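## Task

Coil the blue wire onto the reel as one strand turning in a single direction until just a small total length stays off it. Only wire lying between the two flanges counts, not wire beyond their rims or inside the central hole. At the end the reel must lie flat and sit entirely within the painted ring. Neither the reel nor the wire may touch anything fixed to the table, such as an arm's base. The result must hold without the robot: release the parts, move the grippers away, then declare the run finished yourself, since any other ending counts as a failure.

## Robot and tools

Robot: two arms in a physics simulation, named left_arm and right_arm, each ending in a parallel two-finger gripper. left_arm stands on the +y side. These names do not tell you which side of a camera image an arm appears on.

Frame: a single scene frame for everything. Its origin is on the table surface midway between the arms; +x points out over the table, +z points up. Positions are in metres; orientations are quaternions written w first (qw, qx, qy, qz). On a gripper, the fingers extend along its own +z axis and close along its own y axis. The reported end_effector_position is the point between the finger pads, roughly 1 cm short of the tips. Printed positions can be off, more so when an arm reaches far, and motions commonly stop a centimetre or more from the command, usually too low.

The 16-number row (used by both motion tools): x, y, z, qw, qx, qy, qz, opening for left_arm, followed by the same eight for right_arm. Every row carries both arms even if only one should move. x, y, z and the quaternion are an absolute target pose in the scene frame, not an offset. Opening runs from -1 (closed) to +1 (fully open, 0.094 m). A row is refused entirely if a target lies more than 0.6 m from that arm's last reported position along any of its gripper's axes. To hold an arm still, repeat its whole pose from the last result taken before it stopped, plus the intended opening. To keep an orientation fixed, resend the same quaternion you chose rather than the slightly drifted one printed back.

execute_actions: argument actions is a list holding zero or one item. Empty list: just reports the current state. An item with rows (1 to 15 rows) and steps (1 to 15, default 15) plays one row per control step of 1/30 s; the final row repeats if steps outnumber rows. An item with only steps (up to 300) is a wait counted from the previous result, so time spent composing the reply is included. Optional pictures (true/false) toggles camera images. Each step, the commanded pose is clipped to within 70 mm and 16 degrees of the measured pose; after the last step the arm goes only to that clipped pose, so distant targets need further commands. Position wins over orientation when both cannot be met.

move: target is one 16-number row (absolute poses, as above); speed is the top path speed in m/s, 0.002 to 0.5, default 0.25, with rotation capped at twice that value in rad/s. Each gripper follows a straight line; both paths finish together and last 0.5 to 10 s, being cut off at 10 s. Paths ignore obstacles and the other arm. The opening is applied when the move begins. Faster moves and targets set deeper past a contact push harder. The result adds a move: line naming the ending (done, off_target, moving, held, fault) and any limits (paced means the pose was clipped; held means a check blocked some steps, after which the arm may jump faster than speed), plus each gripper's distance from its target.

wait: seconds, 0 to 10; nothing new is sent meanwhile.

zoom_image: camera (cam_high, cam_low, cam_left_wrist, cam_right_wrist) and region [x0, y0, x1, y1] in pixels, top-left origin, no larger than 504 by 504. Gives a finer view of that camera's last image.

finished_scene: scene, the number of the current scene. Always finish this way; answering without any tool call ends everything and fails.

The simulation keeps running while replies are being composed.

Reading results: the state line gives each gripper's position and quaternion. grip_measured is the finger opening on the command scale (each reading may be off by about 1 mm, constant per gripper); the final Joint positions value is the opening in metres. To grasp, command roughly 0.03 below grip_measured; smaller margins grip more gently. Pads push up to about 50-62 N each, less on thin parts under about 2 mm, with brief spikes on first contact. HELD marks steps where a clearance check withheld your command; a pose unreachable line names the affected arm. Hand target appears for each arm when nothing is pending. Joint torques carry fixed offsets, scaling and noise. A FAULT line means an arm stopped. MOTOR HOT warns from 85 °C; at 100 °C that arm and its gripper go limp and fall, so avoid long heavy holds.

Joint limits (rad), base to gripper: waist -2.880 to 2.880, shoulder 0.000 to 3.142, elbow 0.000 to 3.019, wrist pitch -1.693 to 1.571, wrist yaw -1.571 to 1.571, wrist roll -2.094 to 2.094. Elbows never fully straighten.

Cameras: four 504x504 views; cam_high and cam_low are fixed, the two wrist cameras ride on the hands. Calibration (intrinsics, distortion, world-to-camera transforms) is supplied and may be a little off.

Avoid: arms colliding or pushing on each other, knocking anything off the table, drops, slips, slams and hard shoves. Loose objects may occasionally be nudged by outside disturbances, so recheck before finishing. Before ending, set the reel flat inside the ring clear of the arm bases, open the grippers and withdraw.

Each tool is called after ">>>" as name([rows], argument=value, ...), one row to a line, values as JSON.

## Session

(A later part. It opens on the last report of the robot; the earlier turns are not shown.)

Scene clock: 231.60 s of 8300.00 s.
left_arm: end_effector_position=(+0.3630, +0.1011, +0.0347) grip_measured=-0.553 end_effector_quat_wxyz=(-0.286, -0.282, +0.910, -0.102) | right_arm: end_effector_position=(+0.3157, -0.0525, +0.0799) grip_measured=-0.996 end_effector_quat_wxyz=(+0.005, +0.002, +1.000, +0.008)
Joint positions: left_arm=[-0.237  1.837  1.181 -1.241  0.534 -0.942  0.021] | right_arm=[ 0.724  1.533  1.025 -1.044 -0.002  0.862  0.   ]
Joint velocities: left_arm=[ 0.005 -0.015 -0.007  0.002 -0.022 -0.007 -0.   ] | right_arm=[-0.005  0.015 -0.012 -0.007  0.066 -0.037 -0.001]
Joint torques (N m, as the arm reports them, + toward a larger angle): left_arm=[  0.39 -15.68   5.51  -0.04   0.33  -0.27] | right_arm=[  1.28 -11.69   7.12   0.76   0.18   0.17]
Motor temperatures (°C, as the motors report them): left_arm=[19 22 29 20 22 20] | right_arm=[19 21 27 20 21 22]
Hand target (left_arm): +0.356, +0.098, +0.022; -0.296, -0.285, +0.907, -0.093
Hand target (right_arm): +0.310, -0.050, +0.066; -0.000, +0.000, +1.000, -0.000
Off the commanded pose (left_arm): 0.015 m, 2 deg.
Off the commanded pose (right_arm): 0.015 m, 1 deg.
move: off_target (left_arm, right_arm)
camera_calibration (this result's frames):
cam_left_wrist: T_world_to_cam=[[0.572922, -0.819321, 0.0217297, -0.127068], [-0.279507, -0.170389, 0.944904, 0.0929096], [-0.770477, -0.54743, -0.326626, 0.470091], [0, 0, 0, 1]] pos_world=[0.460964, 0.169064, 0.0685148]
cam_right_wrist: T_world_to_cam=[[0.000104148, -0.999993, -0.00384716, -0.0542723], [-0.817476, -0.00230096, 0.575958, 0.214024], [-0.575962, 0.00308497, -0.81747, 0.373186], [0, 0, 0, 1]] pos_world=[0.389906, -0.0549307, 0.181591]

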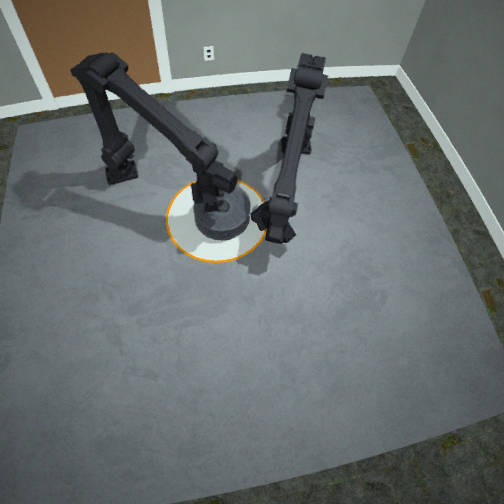

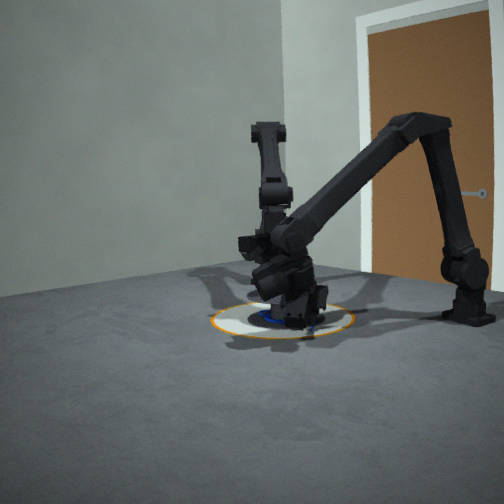

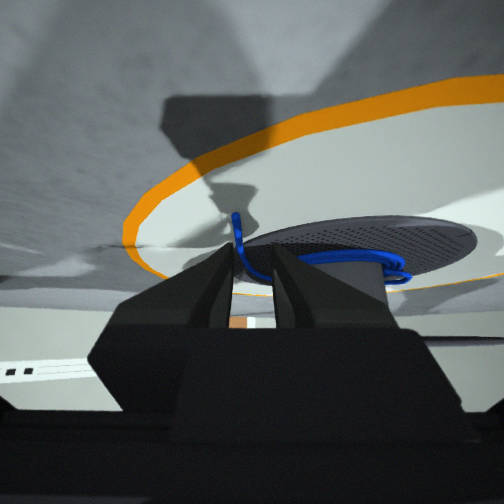

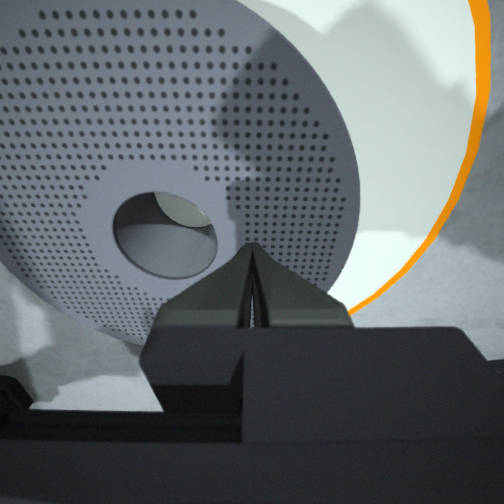

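>>> move(target=[0.345,0.102,0.016,-0.295,-0.285,0.907,-0.093,-0.55, 0.31,-0.05,0.066,0,0,1,0,-1], speed=0.02)

>>> move(target=[0.345,0.102,0.004,-0.295,-0.285,0.907,-0.093,-0.55, 0.31,-0.05,0.066,0,0,1,0,-1], speed=0.02)

Scene clock: 235.43 s of 8300.00 s.
left_arm: end_effector_position=(+0.3512, +0.1060, +0.0228) grip_measured=-0.553 end_effector_quat_wxyz=(-0.291, -0.284, +0.909, -0.097) | right_arm: end_effector_position=(+0.3157, -0.0525, +0.0799) grip_measured=-0.996 end_effector_quat_wxyz=(+0.005, +0.002, +1.000, +0.008)
Joint positions: left_arm=[-0.238  1.837  1.138 -1.21   0.534 -0.945  0.021] | right_arm=[ 0.724  1.533  1.025 -1.044 -0.002  0.862  0.   ]
Joint velocities: left_arm=[-0.005 -0.005  0.002  0.007  0.051 -0.037  0.   ] | right_arm=[-0.015  0.005  0.017 -0.002  0.007 -0.007 -0.001]
Joint torques (N m, as the arm reports them, + toward a larger angle): left_arm=[  0.1  -16.19   5.25  -0.16   0.32  -0.26] | right_arm=[  1.31 -11.69   7.12   0.76   0.18   0.17]
Motor temperatures (°C, as the motors report them): left_arm=[19 22 28 20 22 20] | right_arm=[19 21 27 20 21 22]
Hand target (left_arm): +0.345, +0.102, +0.016; -0.295, -0.285, +0.907, -0.093
Hand target (right_arm): +0.310, -0.050, +0.066; -0.000, +0.000, +1.000, -0.000
Off the commanded pose (left_arm): 0.010 m, 1 deg.
Off the commanded pose (right_arm): 0.015 m, 1 deg.
move: off_target (right_arm)
camera_calibration (this result's frames):
cam_left_wrist: T_world_to_cam=[[0.574456, -0.818476, 0.00984859, -0.116409], [-0.268272, -0.176895, 0.946963, 0.0983788], [-0.773324, -0.546631, -0.321193, 0.460625], [0, 0, 0, 1]] pos_world=[0.449477, 0.173916, 0.0559348]
cam_right_wrist: T_world_to_cam=[[0.000104148, -0.999993, -0.00384716, -0.0542723], [-0.817476, -0.00230096, 0.575958, 0.214024], [-0.575962, 0.00308497, -0.81747, 0.373186], [0, 0, 0, 1]] pos_world=[0.389906, -0.0549307, 0.181591]

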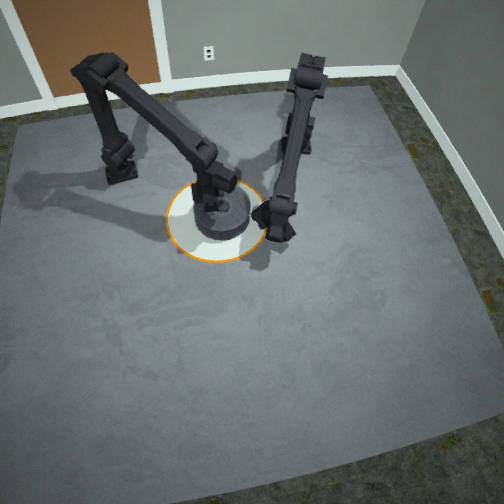

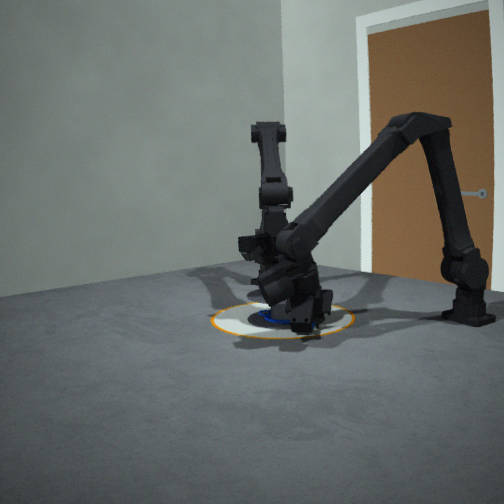

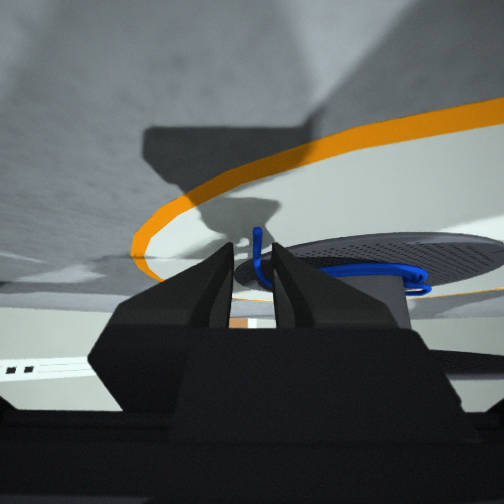

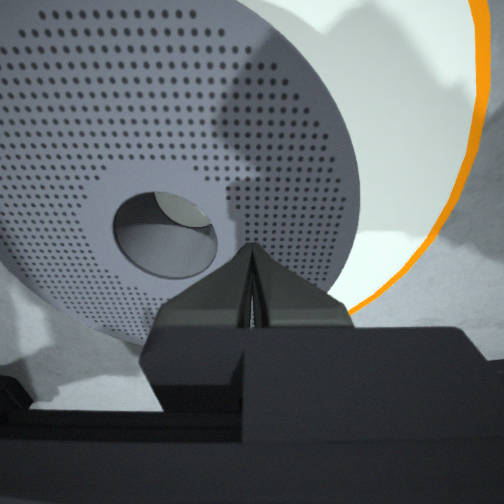

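Scene clock: 236.67 s of 8300.00 s.
left_arm: end_effector_position=(+0.3543, +0.1043, +0.0209) grip_measured=-0.553 end_effector_quat_wxyz=(-0.284, -0.282, +0.910, -0.103) | right_arm: end_effector_position=(+0.3157, -0.0525, +0.0799) grip_measured=-0.996 end_effector_quat_wxyz=(+0.005, +0.002, +1.000, +0.008)
Joint positions: left_arm=[-0.238  1.837  1.136 -1.189  0.534 -0.947  0.021] | right_arm=[ 0.724  1.533  1.025 -1.044 -0.002  0.862  0.   ]
Joint velocities: left_arm=[-0.005 -0.005  0.012  0.022 -0.037  0.051 -0.001] | right_arm=[ 0.005 -0.005  0.002  0.002 -0.037  0.051 -0.001]
Joint torques (N m, as the arm reports them, + toward a larger angle): left_arm=[  0.31 -14.35   4.72   0.29   0.3   -0.25] | right_arm=[  1.33 -11.72   7.12   0.77   0.18   0.17]
Motor temperatures (°C, as the motors report them): left_arm=[19 22 28 20 22 20] | right_arm=[19 21 27 20 21 22]
Hand target (left_arm): +0.345, +0.102, +0.004; -0.295, -0.285, +0.907, -0.093
Hand target (right_arm): +0.310, -0.050, +0.066; -0.000, +0.000, +1.000, -0.000
Off the commanded pose (left_arm): 0.019 m, 2 deg.
Off the commanded pose (right_arm): 0.015 m, 1 deg.
move: off_target (left_arm, right_arm)
camera_calibration (this result's frames):
cam_left_wrist: T_world_to_cam=[[0.574975, -0.817779, 0.0253122, -0.120047], [-0.283502, -0.170117, 0.943762, 0.105428], [-0.767483, -0.549816, -0.329655, 0.459914], [0, 0, 0, 1]] pos_world=[0.451889, 0.172631, 0.0551528]
cam_right_wrist: T_world_to_cam=[[0.000104148, -0.999993, -0.00384716, -0.0542723], [-0.817476, -0.00230096, 0.575958, 0.214024], [-0.575962, 0.00308497, -0.81747, 0.373186], [0, 0, 0, 1]] pos_world=[0.389906, -0.0549307, 0.181591]

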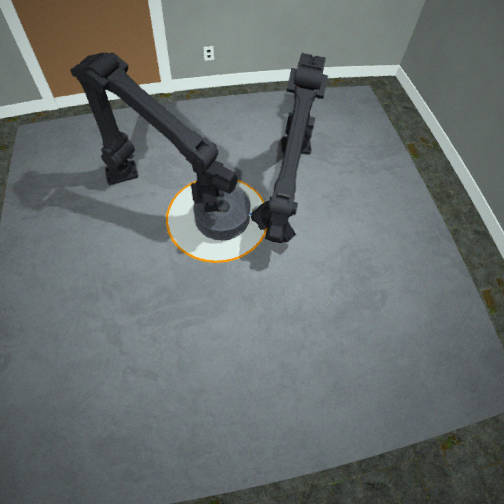

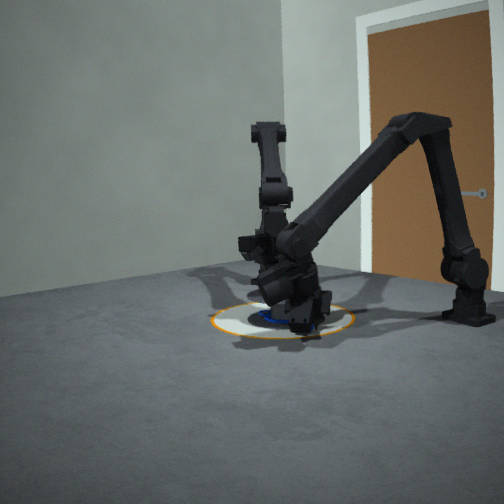

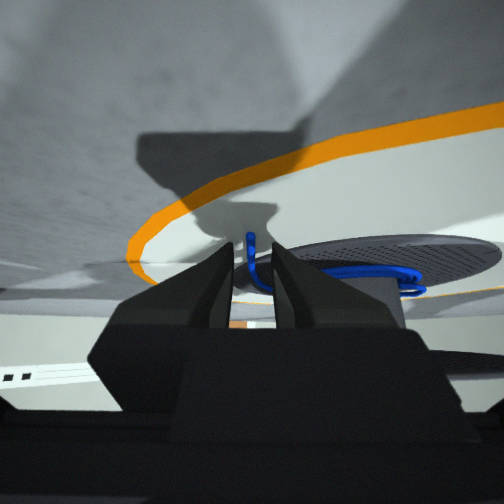

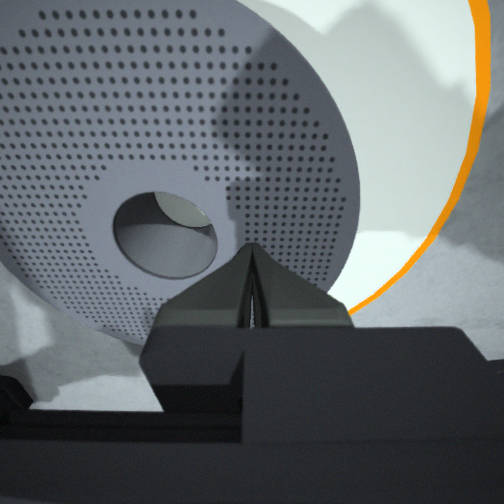

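>>> move(target=[0.345,0.102,0.006,-0.295,-0.285,0.907,-0.093,-1, 0.31,-0.05,0.066,0,0,1,0,-1], speed=0.02)

Scene clock: 239.23 s of 8300.00 s.
left_arm: end_effector_position=(+0.3543, +0.1043, +0.0210) grip_measured=-0.970 end_effector_quat_wxyz=(-0.284, -0.283, +0.910, -0.103) | right_arm: end_effector_position=(+0.3157, -0.0525, +0.0799) grip_measured=-0.996 end_effector_quat_wxyz=(+0.005, +0.002, +1.000, +0.008)
Joint positions: left_arm=[-0.238  1.837  1.136 -1.189  0.534 -0.947  0.001] | right_arm=[ 0.724  1.533  1.025 -1.044 -0.002  0.862  0.   ]
Joint velocities: left_arm=[-0.005 -0.015  0.002 -0.007 -0.051  0.007  0.   ] | right_arm=[ 0.005 -0.005 -0.007  0.007 -0.051  0.037 -0.   ]
Joint torques (N m, as the arm reports them, + toward a larger angle): left_arm=[  0.33 -14.68   4.82   0.08   0.28  -0.25] | right_arm=[  1.29 -11.73   7.12   0.76   0.18   0.17]
Motor temperatures (°C, as the motors report them): left_arm=[19 22 28 20 22 20] | right_arm=[19 21 27 20 21 22]
Hand target (left_arm): +0.345, +0.102, +0.006; -0.295, -0.285, +0.907, -0.093
Hand target (right_arm): +0.310, -0.050, +0.066; -0.000, +0.000, +1.000, -0.000
Off the commanded pose (left_arm): 0.018 m, 2 deg.
Off the commanded pose (right_arm): 0.015 m, 1 deg.
move: off_target (left_arm, right_arm)
camera_calibration (this result's frames):
cam_left_wrist: T_world_to_cam=[[0.575336, -0.817527, 0.0252739, -0.120238], [-0.283159, -0.170094, 0.943869, 0.105258], [-0.767339, -0.550198, -0.329352, 0.459865], [0, 0, 0, 1]] pos_world=[0.451855, 0.172623, 0.0551462]
cam_right_wrist: T_world_to_cam=[[0.000104148, -0.999993, -0.00384716, -0.0542723], [-0.817476, -0.00230096, 0.575958, 0.214024], [-0.575962, 0.00308497, -0.81747, 0.373186], [0, 0, 0, 1]] pos_world=[0.389906, -0.0549307, 0.181591]

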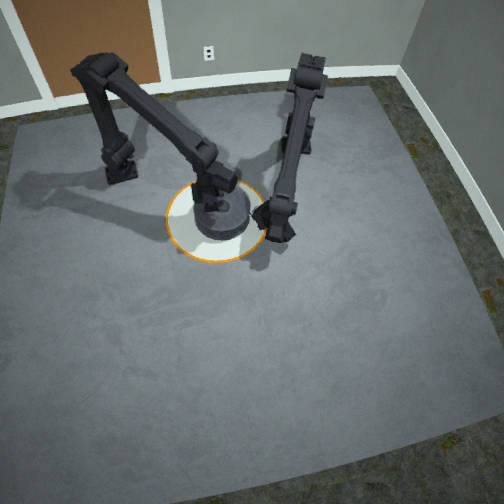

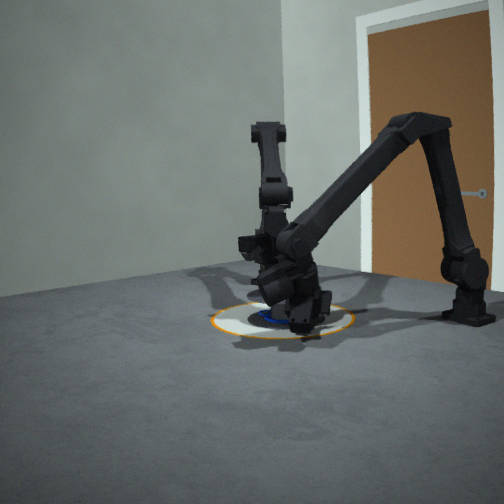

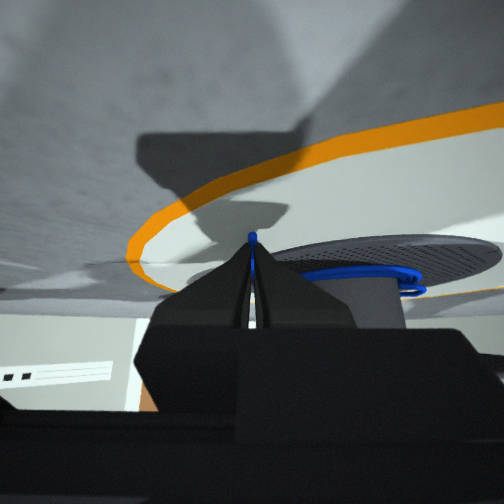

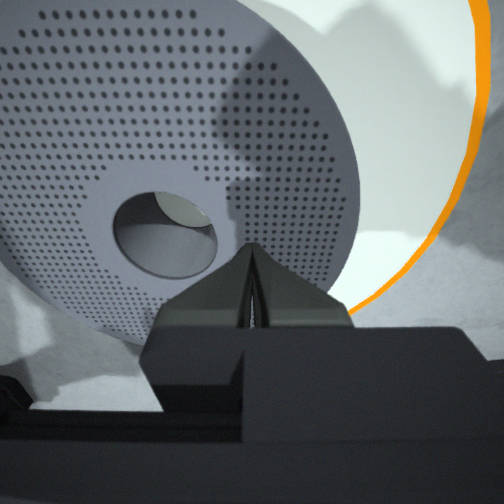

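>>> move(target=[0.375,0.098,0.04,-0.093,0.579,0.754,-0.295,-1, 0.31,-0.05,0.066,0,0,1,0,-1], speed=0.12)

Scene clock: 252.10 s of 8300.00 s.
left_arm: end_effector_position=(+0.3612, +0.1010, +0.0401) grip_measured=-0.970 end_effector_quat_wxyz=(-0.096, +0.574, +0.758, -0.295) | right_arm: end_effector_position=(+0.3157, -0.0525, +0.0799) grip_measured=-0.996 end_effector_quat_wxyz=(+0.005, +0.002, +1.000, +0.008)
Joint positions: left_arm=[-0.238  1.84   1.196 -1.28   0.535  0.962  0.001] | right_arm=[ 0.724  1.533  1.025 -1.044 -0.002  0.862  0.   ]
Joint velocities: left_arm=[-0.005 -0.005 -0.002  0.017 -0.066  0.022  0.001] | right_arm=[-0.024  0.005 -0.007 -0.002  0.051 -0.037 -0.001]
Joint torques (N m, as the arm reports them, + toward a larger angle): left_arm=[  1.89 -15.34  10.06  -1.53   0.17   0.11] | right_arm=[  1.28 -11.71   7.12   0.76   0.18   0.17]
Motor temperatures (°C, as the motors report them): left_arm=[19 23 28 20 22 20] | right_arm=[19 21 27 20 21 22]
Hand target (left_arm): +0.374, +0.098, +0.040; -0.092, +0.579, +0.755, -0.295
Hand target (right_arm): +0.310, -0.050, +0.066; -0.000, +0.000, +1.000, -0.000
Off the commanded pose (left_arm): 0.014 m, 1 deg.
Off the commanded pose (right_arm): 0.015 m, 1 deg.
After step 90, 1.50 s passed at rest.
move: off_target (left_arm, right_arm)
camera_calibration (this result's frames):
cam_left_wrist: T_world_to_cam=[[-0.812801, -0.169145, 0.557445, 0.287189], [0.0171058, 0.949576, 0.31307, -0.107641], [-0.58229, 0.263999, -0.768923, 0.338192], [0, 0, 0, 1]] pos_world=[0.432195, 0.0615074, 0.13365]
cam_right_wrist: T_world_to_cam=[[0.000104148, -0.999993, -0.00384716, -0.0542723], [-0.817476, -0.00230096, 0.575958, 0.214024], [-0.575962, 0.00308497, -0.81747, 0.373186], [0, 0, 0, 1]] pos_world=[0.389906, -0.0549307, 0.181591]

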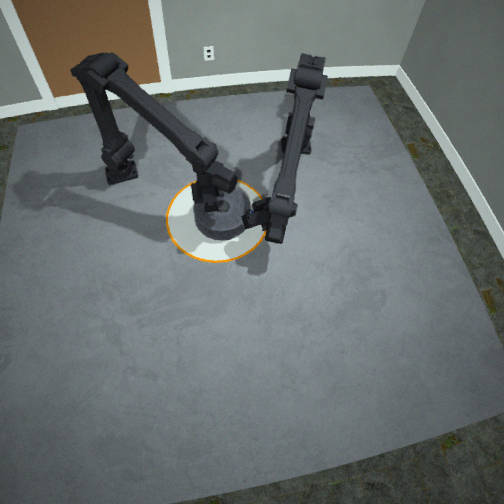

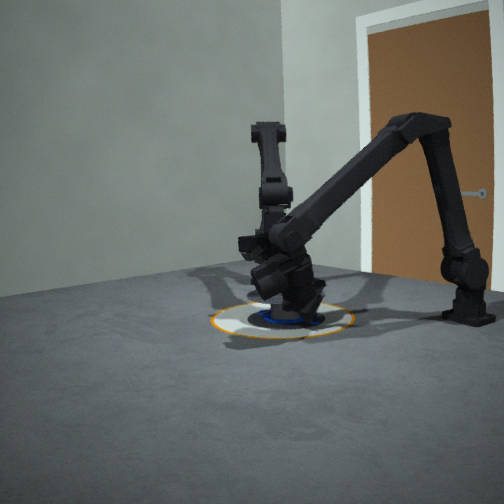

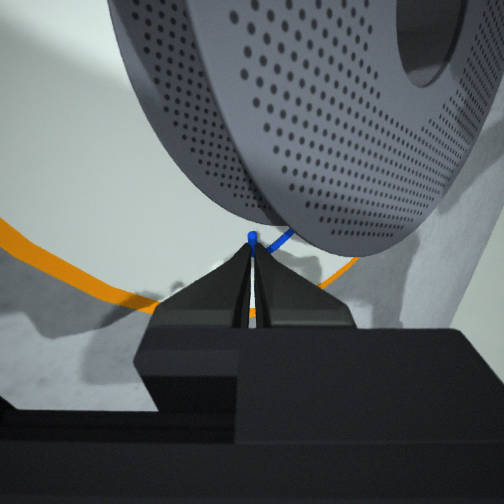

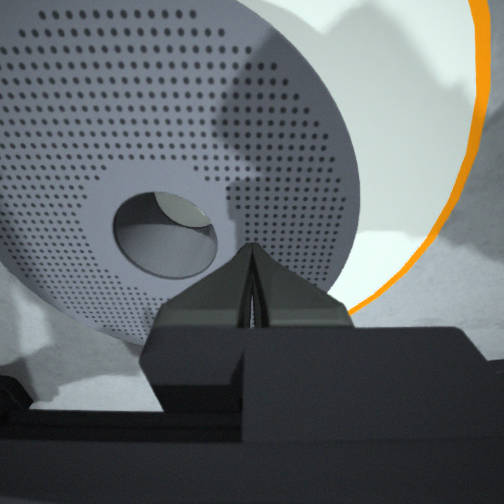

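>>> move(target=[0.40,0.075,0.036,-0.211,0.366,0.785,-0.453,-1, 0.31,-0.05,0.066,0,0,1,0,-1], speed=0.06)

>>> move(target=[0.375,0.03,0.026,-0.211,0.366,0.785,-0.453,-1, 0.31,-0.05,0.066,0,0,1,0,-1], speed=0.03)

Scene clock: 260.37 s of 8300.00 s.
left_arm: end_effector_position=(+0.3869, +0.0750, +0.0378) grip_measured=-0.970 end_effector_quat_wxyz=(-0.211, +0.380, +0.781, -0.449) | right_arm: end_effector_position=(+0.3157, -0.0525, +0.0799) grip_measured=-0.996 end_effector_quat_wxyz=(+0.005, +0.002, +1.000, +0.008)
Joint positions: left_arm=[-0.176  2.095  1.407 -1.583  0.844  0.86   0.001] | right_arm=[ 0.724  1.533  1.025 -1.044 -0.002  0.862  0.   ]
Joint velocities: left_arm=[ 0.005  0.005  0.002 -0.002 -0.007 -0.022 -0.   ] | right_arm=[-0.005 -0.015 -0.007  0.002 -0.022 -0.007  0.001]
Joint torques (N m, as the arm reports them, + toward a larger angle): left_arm=[  2.33 -18.35   9.06  -2.28   0.48  -0.18] | right_arm=[  1.29 -11.7    7.11   0.75   0.18   0.17]
Motor temperatures (°C, as the motors report them): left_arm=[19 23 29 20 22 20] | right_arm=[19 21 27 20 21 22]
Hand target (left_arm): +0.400, +0.076, +0.036; -0.213, +0.366, +0.786, -0.451
Hand target (right_arm): +0.310, -0.050, +0.066; -0.000, +0.000, +1.000, -0.000
Off the commanded pose (left_arm): 0.013 m, 2 deg.
Off the commanded pose (right_arm): 0.015 m, 1 deg.
After step 90, 0.20 s passed at rest.
move: off_target (left_arm, right_arm)
camera_calibration (this result's frames):
cam_left_wrist: T_world_to_cam=[[-0.401979, -0.311138, 0.861165, 0.145137], [-0.118325, 0.950263, 0.288097, -0.0293382], [-0.907971, 0.0139113, -0.418801, 0.489856], [0, 0, 0, 1]] pos_world=[0.499646, 0.0662223, 0.0886174]
cam_right_wrist: T_world_to_cam=[[0.000104148, -0.999993, -0.00384716, -0.0542723], [-0.817476, -0.00230096, 0.575958, 0.214024], [-0.575962, 0.00308497, -0.81747, 0.373186], [0, 0, 0, 1]] pos_world=[0.389906, -0.0549307, 0.181591]

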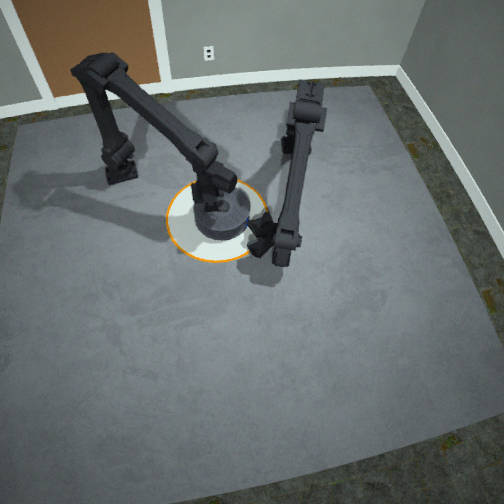

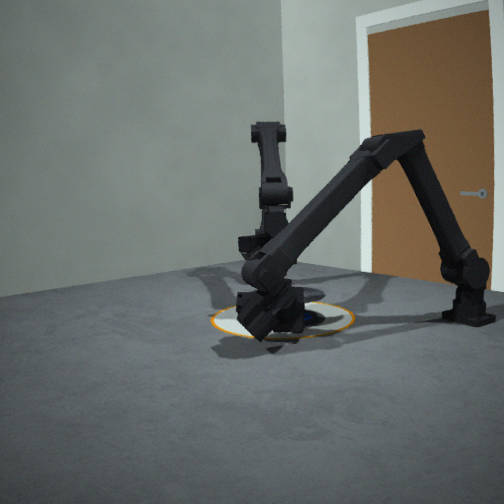

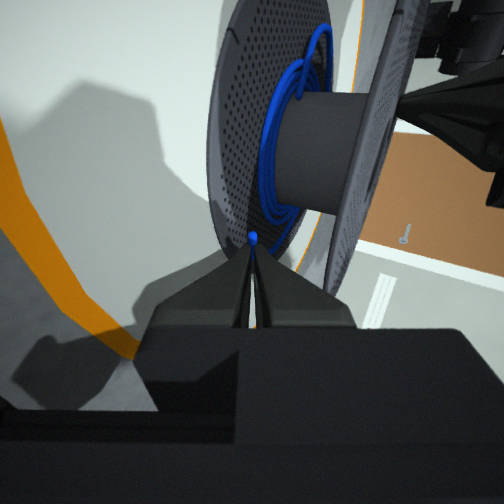

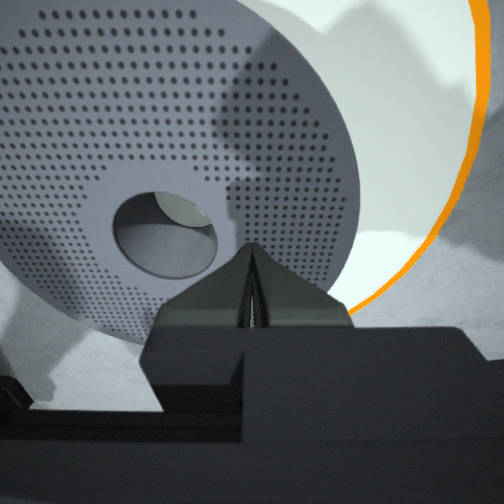

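Scene clock: 262.27 s of 8300.00 s.
left_arm: end_effector_position=(+0.3788, +0.0342, +0.0347) grip_measured=-0.970 end_effector_quat_wxyz=(-0.204, +0.370, +0.784, -0.455) | right_arm: end_effector_position=(+0.3157, -0.0525, +0.0799) grip_measured=-0.996 end_effector_quat_wxyz=(+0.005, +0.002, +1.000, +0.008)
Joint positions: left_arm=[-0.249  2.095  1.407 -1.493  0.911  0.744  0.001] | right_arm=[ 0.724  1.533  1.025 -1.044 -0.002  0.862  0.   ]
Joint velocities: left_arm=[-0.005 -0.015 -0.017 -0.002 -0.095 -0.081  0.   ] | right_arm=[ 0.005 -0.005 -0.017 -0.022 -0.022  0.051 -0.001]
Joint torques (N m, as the arm reports them, + toward a larger angle): left_arm=[  0.31 -19.64   5.57  -0.52   0.53  -0.15] | right_arm=[  1.29 -11.65   7.13   0.75   0.18   0.17]
Motor temperatures (°C, as the motors report them): left_arm=[19 23 29 20 22 20] | right_arm=[19 21 27 20 21 22]
Hand target (left_arm): +0.375, +0.030, +0.026; -0.211, +0.366, +0.784, -0.454
Hand target (right_arm): +0.310, -0.050, +0.066; -0.000, +0.000, +1.000, -0.000
Off the commanded pose (left_arm): 0.010 m, 1 deg.
Off the commanded pose (right_arm): 0.015 m, 1 deg.
move: off_target (right_arm)
camera_calibration (this result's frames):
cam_left_wrist: T_world_to_cam=[[-0.39231, -0.314901, 0.864252, 0.128261], [-0.141814, 0.949047, 0.281423, 0.0185019], [-0.908836, -0.0121577, -0.416977, 0.482874], [0, 0, 0, 1]] pos_world=[0.491795, 0.028701, 0.0852903]
cam_right_wrist: T_world_to_cam=[[0.000104148, -0.999993, -0.00384716, -0.0542723], [-0.817476, -0.00230096, 0.575958, 0.214024], [-0.575962, 0.00308497, -0.81747, 0.373186], [0, 0, 0, 1]] pos_world=[0.389906, -0.0549307, 0.181591]

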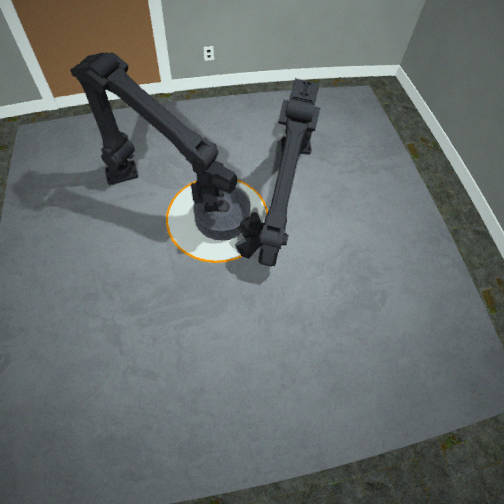

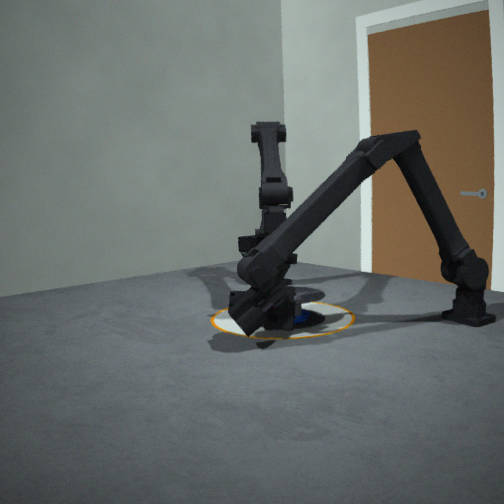

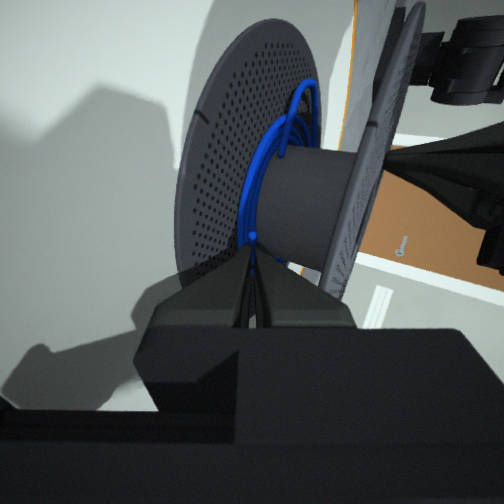

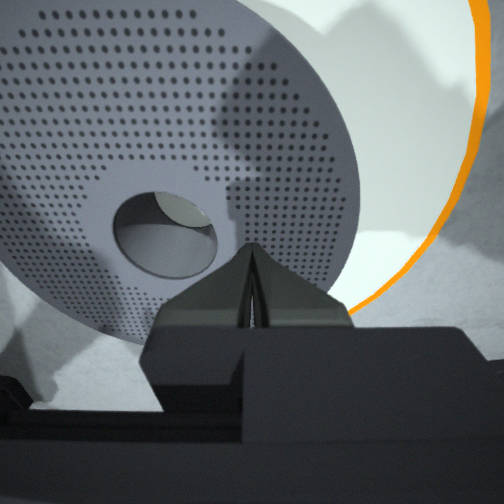

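>>> move(target=[0.372,0.028,0.016,-0.211,0.366,0.785,-0.453,-1, 0.31,-0.05,0.066,0,0,1,0,-1], speed=0.01)

>>> move(target=[0.372,0.028,0.016,-0.211,0.366,0.785,-0.453,-0.84, 0.31,-0.05,0.066,0,0,1,0,-1], speed=0.01)

>>> move(target=[0.45,0.06,0.055,-0.211,0.366,0.785,-0.453,-0.84, 0.31,-0.05,0.066,0,0,1,0,-1], speed=0.03)

>>> move(target=[0.40,0.15,0.16,0,-0.3,0.954,0,-0.6, 0.31,-0.05,0.066,0,0,1,0,-1], speed=0.15)

Scene clock: 269.57 s of 8300.00 s.
left_arm: end_effector_position=(+0.3818, +0.0309, +0.0317) grip_measured=-0.970 end_effector_quat_wxyz=(-0.194, +0.374, +0.785, -0.454) | right_arm: end_effector_position=(+0.3157, -0.0525, +0.0799) grip_measured=-0.996 end_effector_quat_wxyz=(+0.005, +0.002, +1.000, +0.008)
Joint positions: left_arm=[-0.253  2.095  1.407 -1.462  0.912  0.732  0.001] | right_arm=[ 0.724  1.533  1.025 -1.044 -0.002  0.862  0.   ]
Joint velocities: left_arm=[-0.005 -0.005  0.002 -0.002 -0.051 -0.007 -0.001] | right_arm=[-0.015 -0.005 -0.002  0.007  0.081  0.007  0.   ]
Joint torques (N m, as the arm reports them, + toward a larger angle): left_arm=[  0.22 -18.61   4.7   -0.41   0.54  -0.18] | right_arm=[  1.3  -11.71   7.12   0.76   0.18   0.17]
Motor temperatures (°C, as the motors report them): left_arm=[19 23 28 20 22 20] | right_arm=[19 21 27 20 21 22]
Hand target (left_arm): +0.372, +0.028, +0.016; -0.211, +0.366, +0.785, -0.453
Hand target (right_arm): +0.310, -0.050, +0.066; -0.000, +0.000, +1.000, -0.000
Off the commanded pose (left_arm): 0.019 m, 2 deg.
Off the commanded pose (right_arm): 0.015 m, 1 deg.
After step 90, 2.00 s passed at rest.
move: off_target (left_arm, right_arm)
camera_calibration (this result's frames):
cam_left_wrist: T_world_to_cam=[[-0.408915, -0.310746, 0.858036, 0.137343], [-0.150524, 0.950327, 0.272435, 0.0264942], [-0.900073, -0.0177527, -0.435377, 0.481744], [0, 0, 0, 1]] pos_world=[0.493754, 0.0260528, 0.0846775]
cam_right_wrist: T_world_to_cam=[[0.000104148, -0.999993, -0.00384716, -0.0542723], [-0.817476, -0.00230096, 0.575958, 0.214024], [-0.575962, 0.00308497, -0.81747, 0.373186], [0, 0, 0, 1]] pos_world=[0.389906, -0.0549307, 0.181591]

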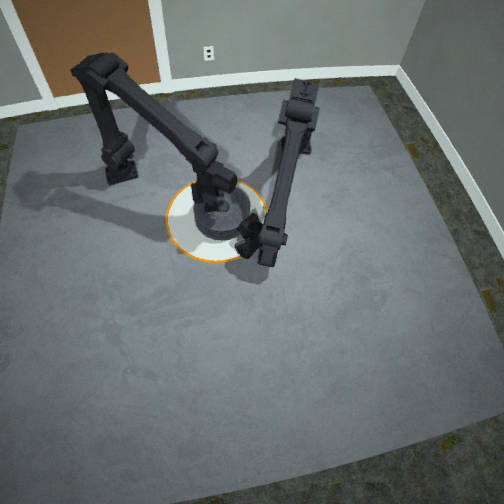

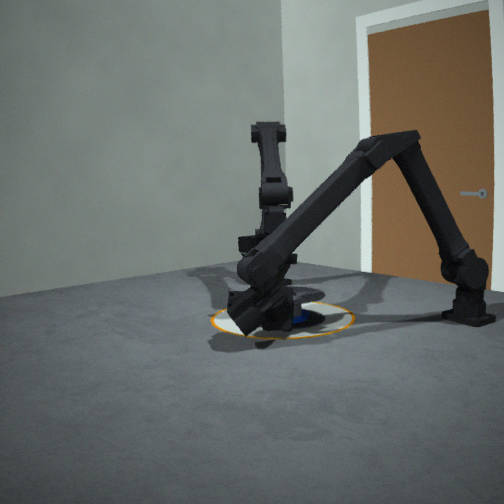

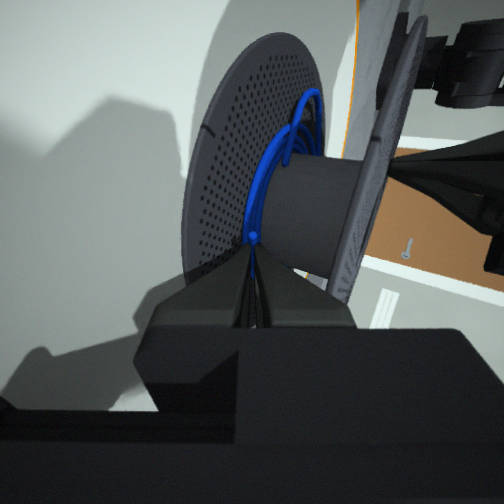

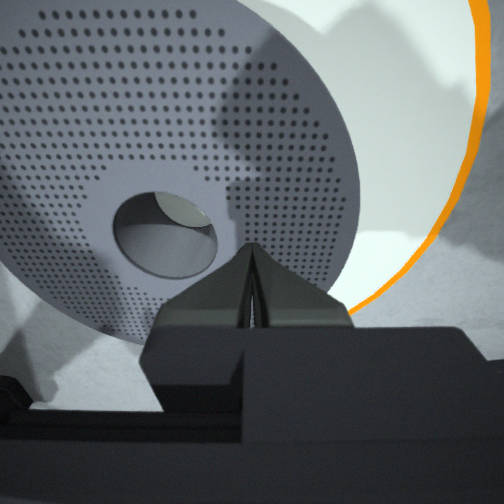

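Scene clock: 271.67 s of 8300.00 s.
left_arm: end_effector_position=(+0.3818, +0.0308, +0.0318) grip_measured=-0.843 end_effector_quat_wxyz=(-0.194, +0.374, +0.785, -0.454) | right_arm: end_effector_position=(+0.3157, -0.0525, +0.0799) grip_measured=-0.996 end_effector_quat_wxyz=(+0.005, +0.002, +1.000, +0.008)
Joint positions: left_arm=[-0.253  2.095  1.407 -1.462  0.912  0.732  0.007] | right_arm=[ 0.724  1.533  1.025 -1.044 -0.002  0.862  0.   ]
Joint velocities: left_arm=[-0.015  0.005  0.002 -0.012 -0.007 -0.022  0.001] | right_arm=[-0.024  0.015 -0.007 -0.007 -0.007 -0.022  0.001]
Joint torques (N m, as the arm reports them, + toward a larger angle): left_arm=[  0.37 -18.62   4.66  -0.39   0.52  -0.18] | right_arm=[  1.3  -11.71   7.12   0.76   0.18   0.17]
Motor temperatures (°C, as the motors report them): left_arm=[19 24 28 20 22 20] | right_arm=[19 21 27 20 21 22]
Hand target (left_arm): +0.372, +0.028, +0.016; -0.211, +0.366, +0.785, -0.453
Hand target (right_arm): +0.310, -0.050, +0.066; -0.000, +0.000, +1.000, -0.000
Off the commanded pose (left_arm): 0.019 m, 2 deg.
Off the commanded pose (right_arm): 0.015 m, 1 deg.
move: off_target (left_arm, right_arm)
camera_calibration (this result's frames):
cam_left_wrist: T_world_to_cam=[[-0.408485, -0.310875, 0.858194, 0.137129], [-0.150812, 0.950278, 0.272448, 0.0266406], [-0.90022, -0.0181349, -0.435057, 0.481827], [0, 0, 0, 1]] pos_world=[0.493783, 0.0260518, 0.0846814]
cam_right_wrist: T_world_to_cam=[[0.000104148, -0.999993, -0.00384716, -0.0542723], [-0.817476, -0.00230096, 0.575958, 0.214024], [-0.575962, 0.00308497, -0.81747, 0.373186], [0, 0, 0, 1]] pos_world=[0.389906, -0.0549307, 0.181591]

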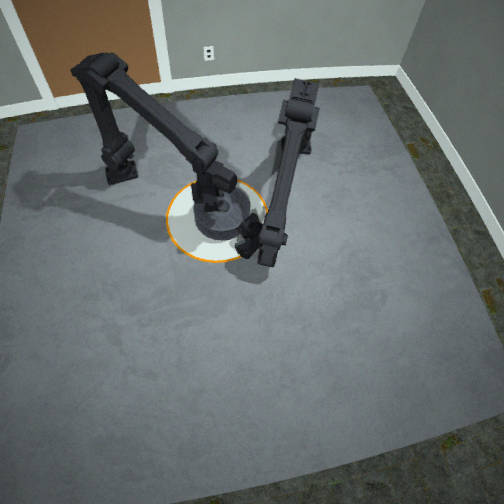

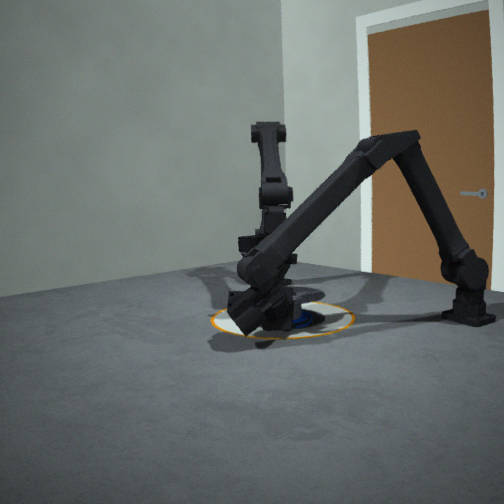

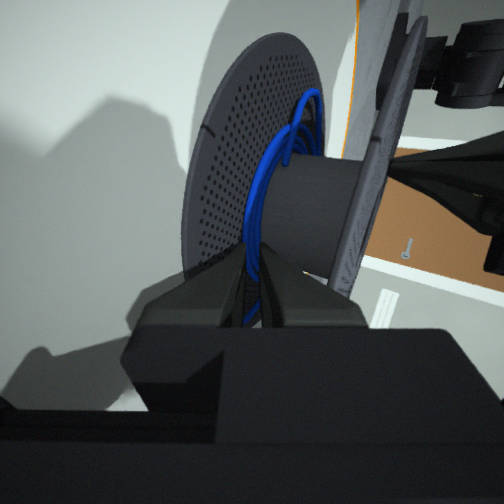

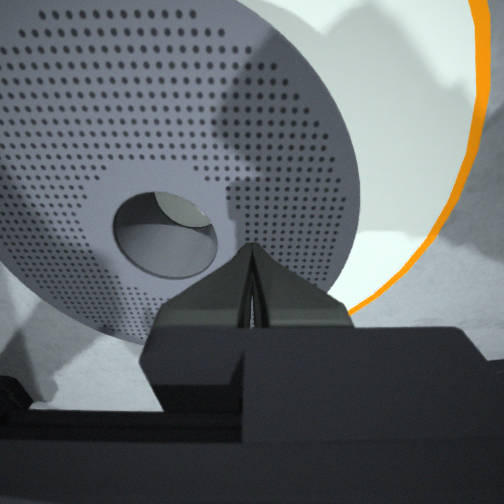

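Scene clock: 274.57 s of 8300.00 s.
left_arm: end_effector_position=(+0.4371, +0.0584, +0.0592) grip_measured=-0.843 end_effector_quat_wxyz=(-0.202, +0.366, +0.790, -0.449) | right_arm: end_effector_position=(+0.3157, -0.0525, +0.0799) grip_measured=-0.996 end_effector_quat_wxyz=(+0.005, +0.002, +1.000, +0.008)
Joint positions: left_arm=[-0.168  2.156  1.596 -1.679  0.855  0.818  0.007] | right_arm=[ 0.724  1.533  1.025 -1.044 -0.002  0.862  0.   ]
Joint velocities: left_arm=[-0.015 -0.005 -0.002  0.007  0.022  0.007  0.001] | right_arm=[ 0.015  0.005 -0.002  0.007 -0.066  0.022  0.001]
Joint torques (N m, as the arm reports them, + toward a larger angle): left_arm=[  2.41 -20.12  10.    -2.18   0.18   0.06] | right_arm=[  1.31 -11.73   7.12   0.76   0.18   0.17]
Motor temperatures (°C, as the motors report them): left_arm=[19 24 28 20 22 20] | right_arm=[19 21 27 20 21 22]
Hand target (left_arm): +0.449, +0.061, +0.055; -0.201, +0.363, +0.791, -0.449
Hand target (right_arm): +0.310, -0.050, +0.066; -0.000, +0.000, +1.000, -0.000
Off the commanded pose (left_arm): 0.014 m, 1 deg.
Off the commanded pose (right_arm): 0.015 m, 1 deg.
joint sent to its limit (left arm) — the command would take joint 4 (wrist pitch) past its lower limit, so that joint was sent only as far as its limit.
move: off_target (left_arm, right_arm)
camera_calibration (this result's frames):
cam_left_wrist: T_world_to_cam=[[-0.394218, -0.331966, 0.856966, 0.139821], [-0.153786, 0.943162, 0.294611, 0.0017181], [-0.906059, -0.0156481, -0.422863, 0.545726], [0, 0, 0, 1]] pos_world=[0.549844, 0.053335, 0.110439]
cam_right_wrist: T_world_to_cam=[[0.000104148, -0.999993, -0.00384716, -0.0542723], [-0.817476, -0.00230096, 0.575958, 0.214024], [-0.575962, 0.00308497, -0.81747, 0.373186], [0, 0, 0, 1]] pos_world=[0.389906, -0.0549307, 0.181591]

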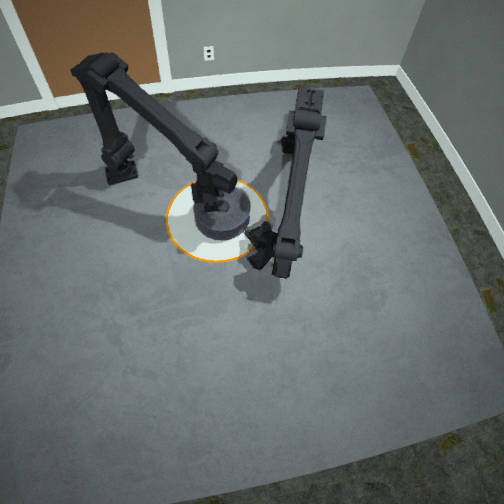

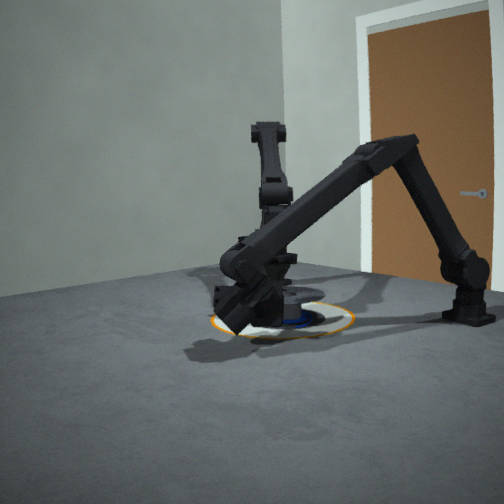

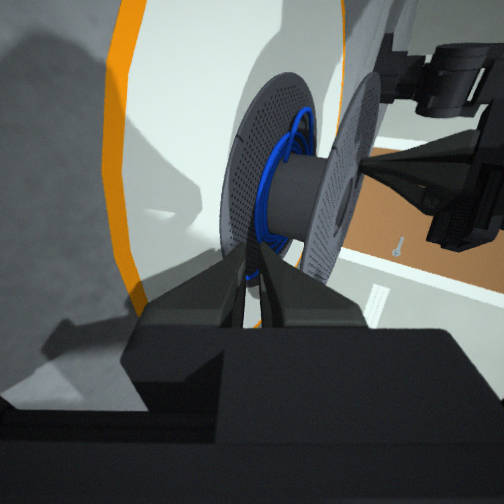

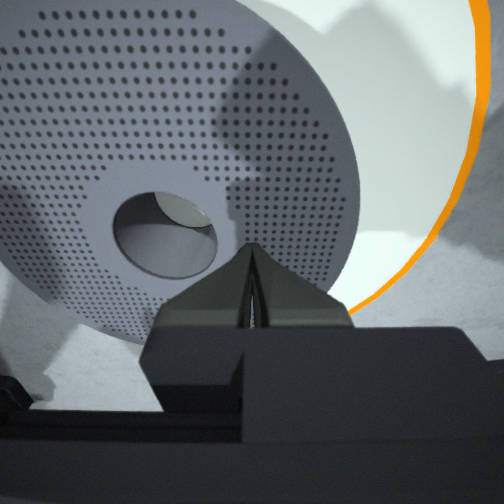

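Scene clock: 280.83 s of 8300.00 s.
left_arm: end_effector_position=(+0.3976, +0.1558, +0.1475) grip_measured=-0.603 end_effector_quat_wxyz=(-0.007, -0.300, +0.954, -0.003) | right_arm: end_effector_position=(+0.3157, -0.0525, +0.0799) grip_measured=-0.996 end_effector_quat_wxyz=(+0.005, +0.002, +1.000, +0.008)
Joint positions: left_arm=[-0.286  1.508  1.19  -1.258  0.014 -1.089  0.019] | right_arm=[ 0.724  1.533  1.025 -1.044 -0.002  0.862  0.   ]
Joint velocities: left_arm=[ 0.005 -0.005  0.017  0.002 -0.066  0.007 -0.001] | right_arm=[-0.005 -0.005 -0.012 -0.007 -0.022 -0.022 -0.   ]
Joint torques (N m, as the arm reports them, + toward a larger angle): left_arm=[  0.41 -15.58  10.14  -0.72  -0.27  -0.28] | right_arm=[  1.31 -11.7    7.12   0.77   0.18   0.17]
Motor temperatures (°C, as the motors report them): left_arm=[19 24 28 20 22 20] | right_arm=[19 21 27 20 21 22]
Hand target (left_arm): +0.398, +0.150, +0.160; +0.001, -0.302, +0.953, -0.008
Hand target (right_arm): +0.310, -0.050, +0.066; -0.000, +0.000, +1.000, -0.000
Off the commanded pose (left_arm): 0.014 m, 1 deg.
Off the commanded pose (right_arm): 0.015 m, 1 deg.
move: off_target (left_arm, right_arm)
camera_calibration (this result's frames):
cam_left_wrist: T_world_to_cam=[[0.574693, -0.818368, 0.00141681, -0.102371], [-0.65892, -0.461694, 0.593854, 0.253283], [-0.485337, -0.342217, -0.804571, 0.48873], [0, 0, 0, 1]] pos_world=[0.462924, 0.200414, 0.24295]
cam_right_wrist: T_world_to_cam=[[0.000104148, -0.999993, -0.00384716, -0.0542723], [-0.817476, -0.00230096, 0.575958, 0.214024], [-0.575962, 0.00308497, -0.81747, 0.373186], [0, 0, 0, 1]] pos_world=[0.389906, -0.0549307, 0.181591]

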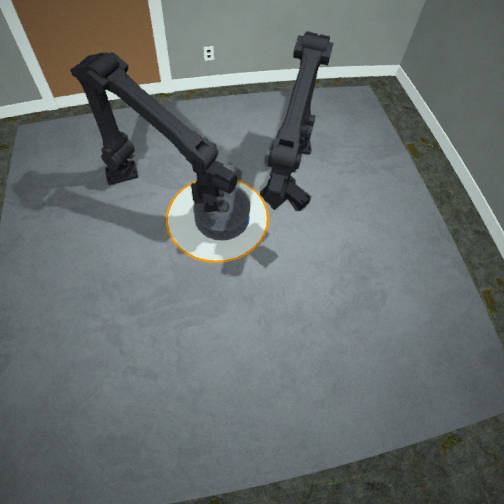

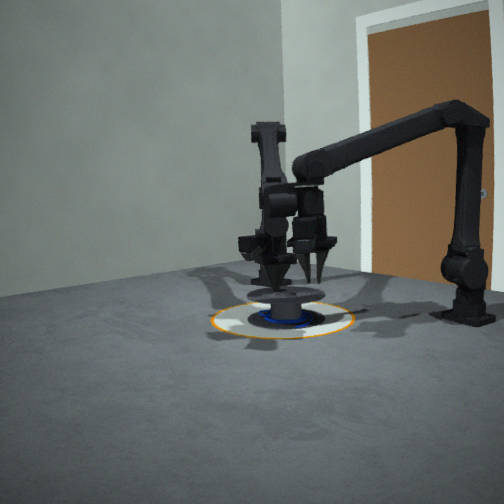

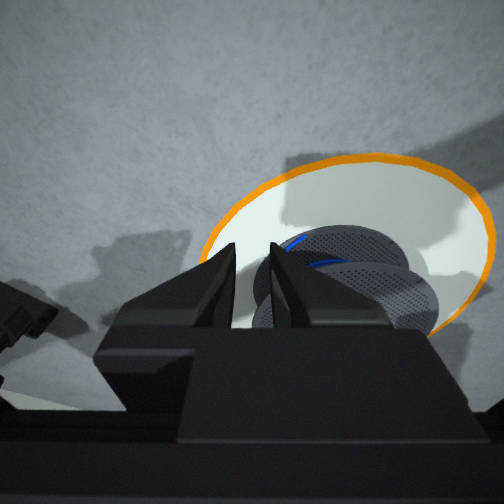

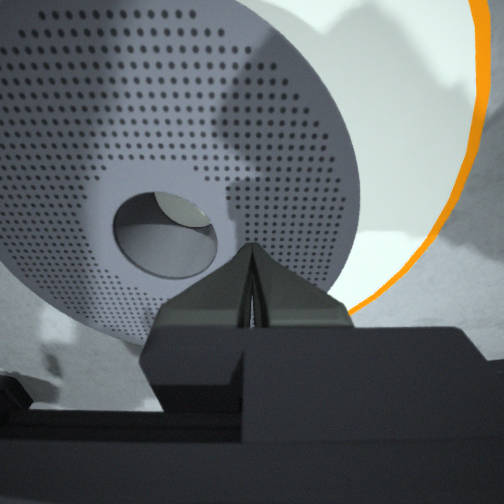

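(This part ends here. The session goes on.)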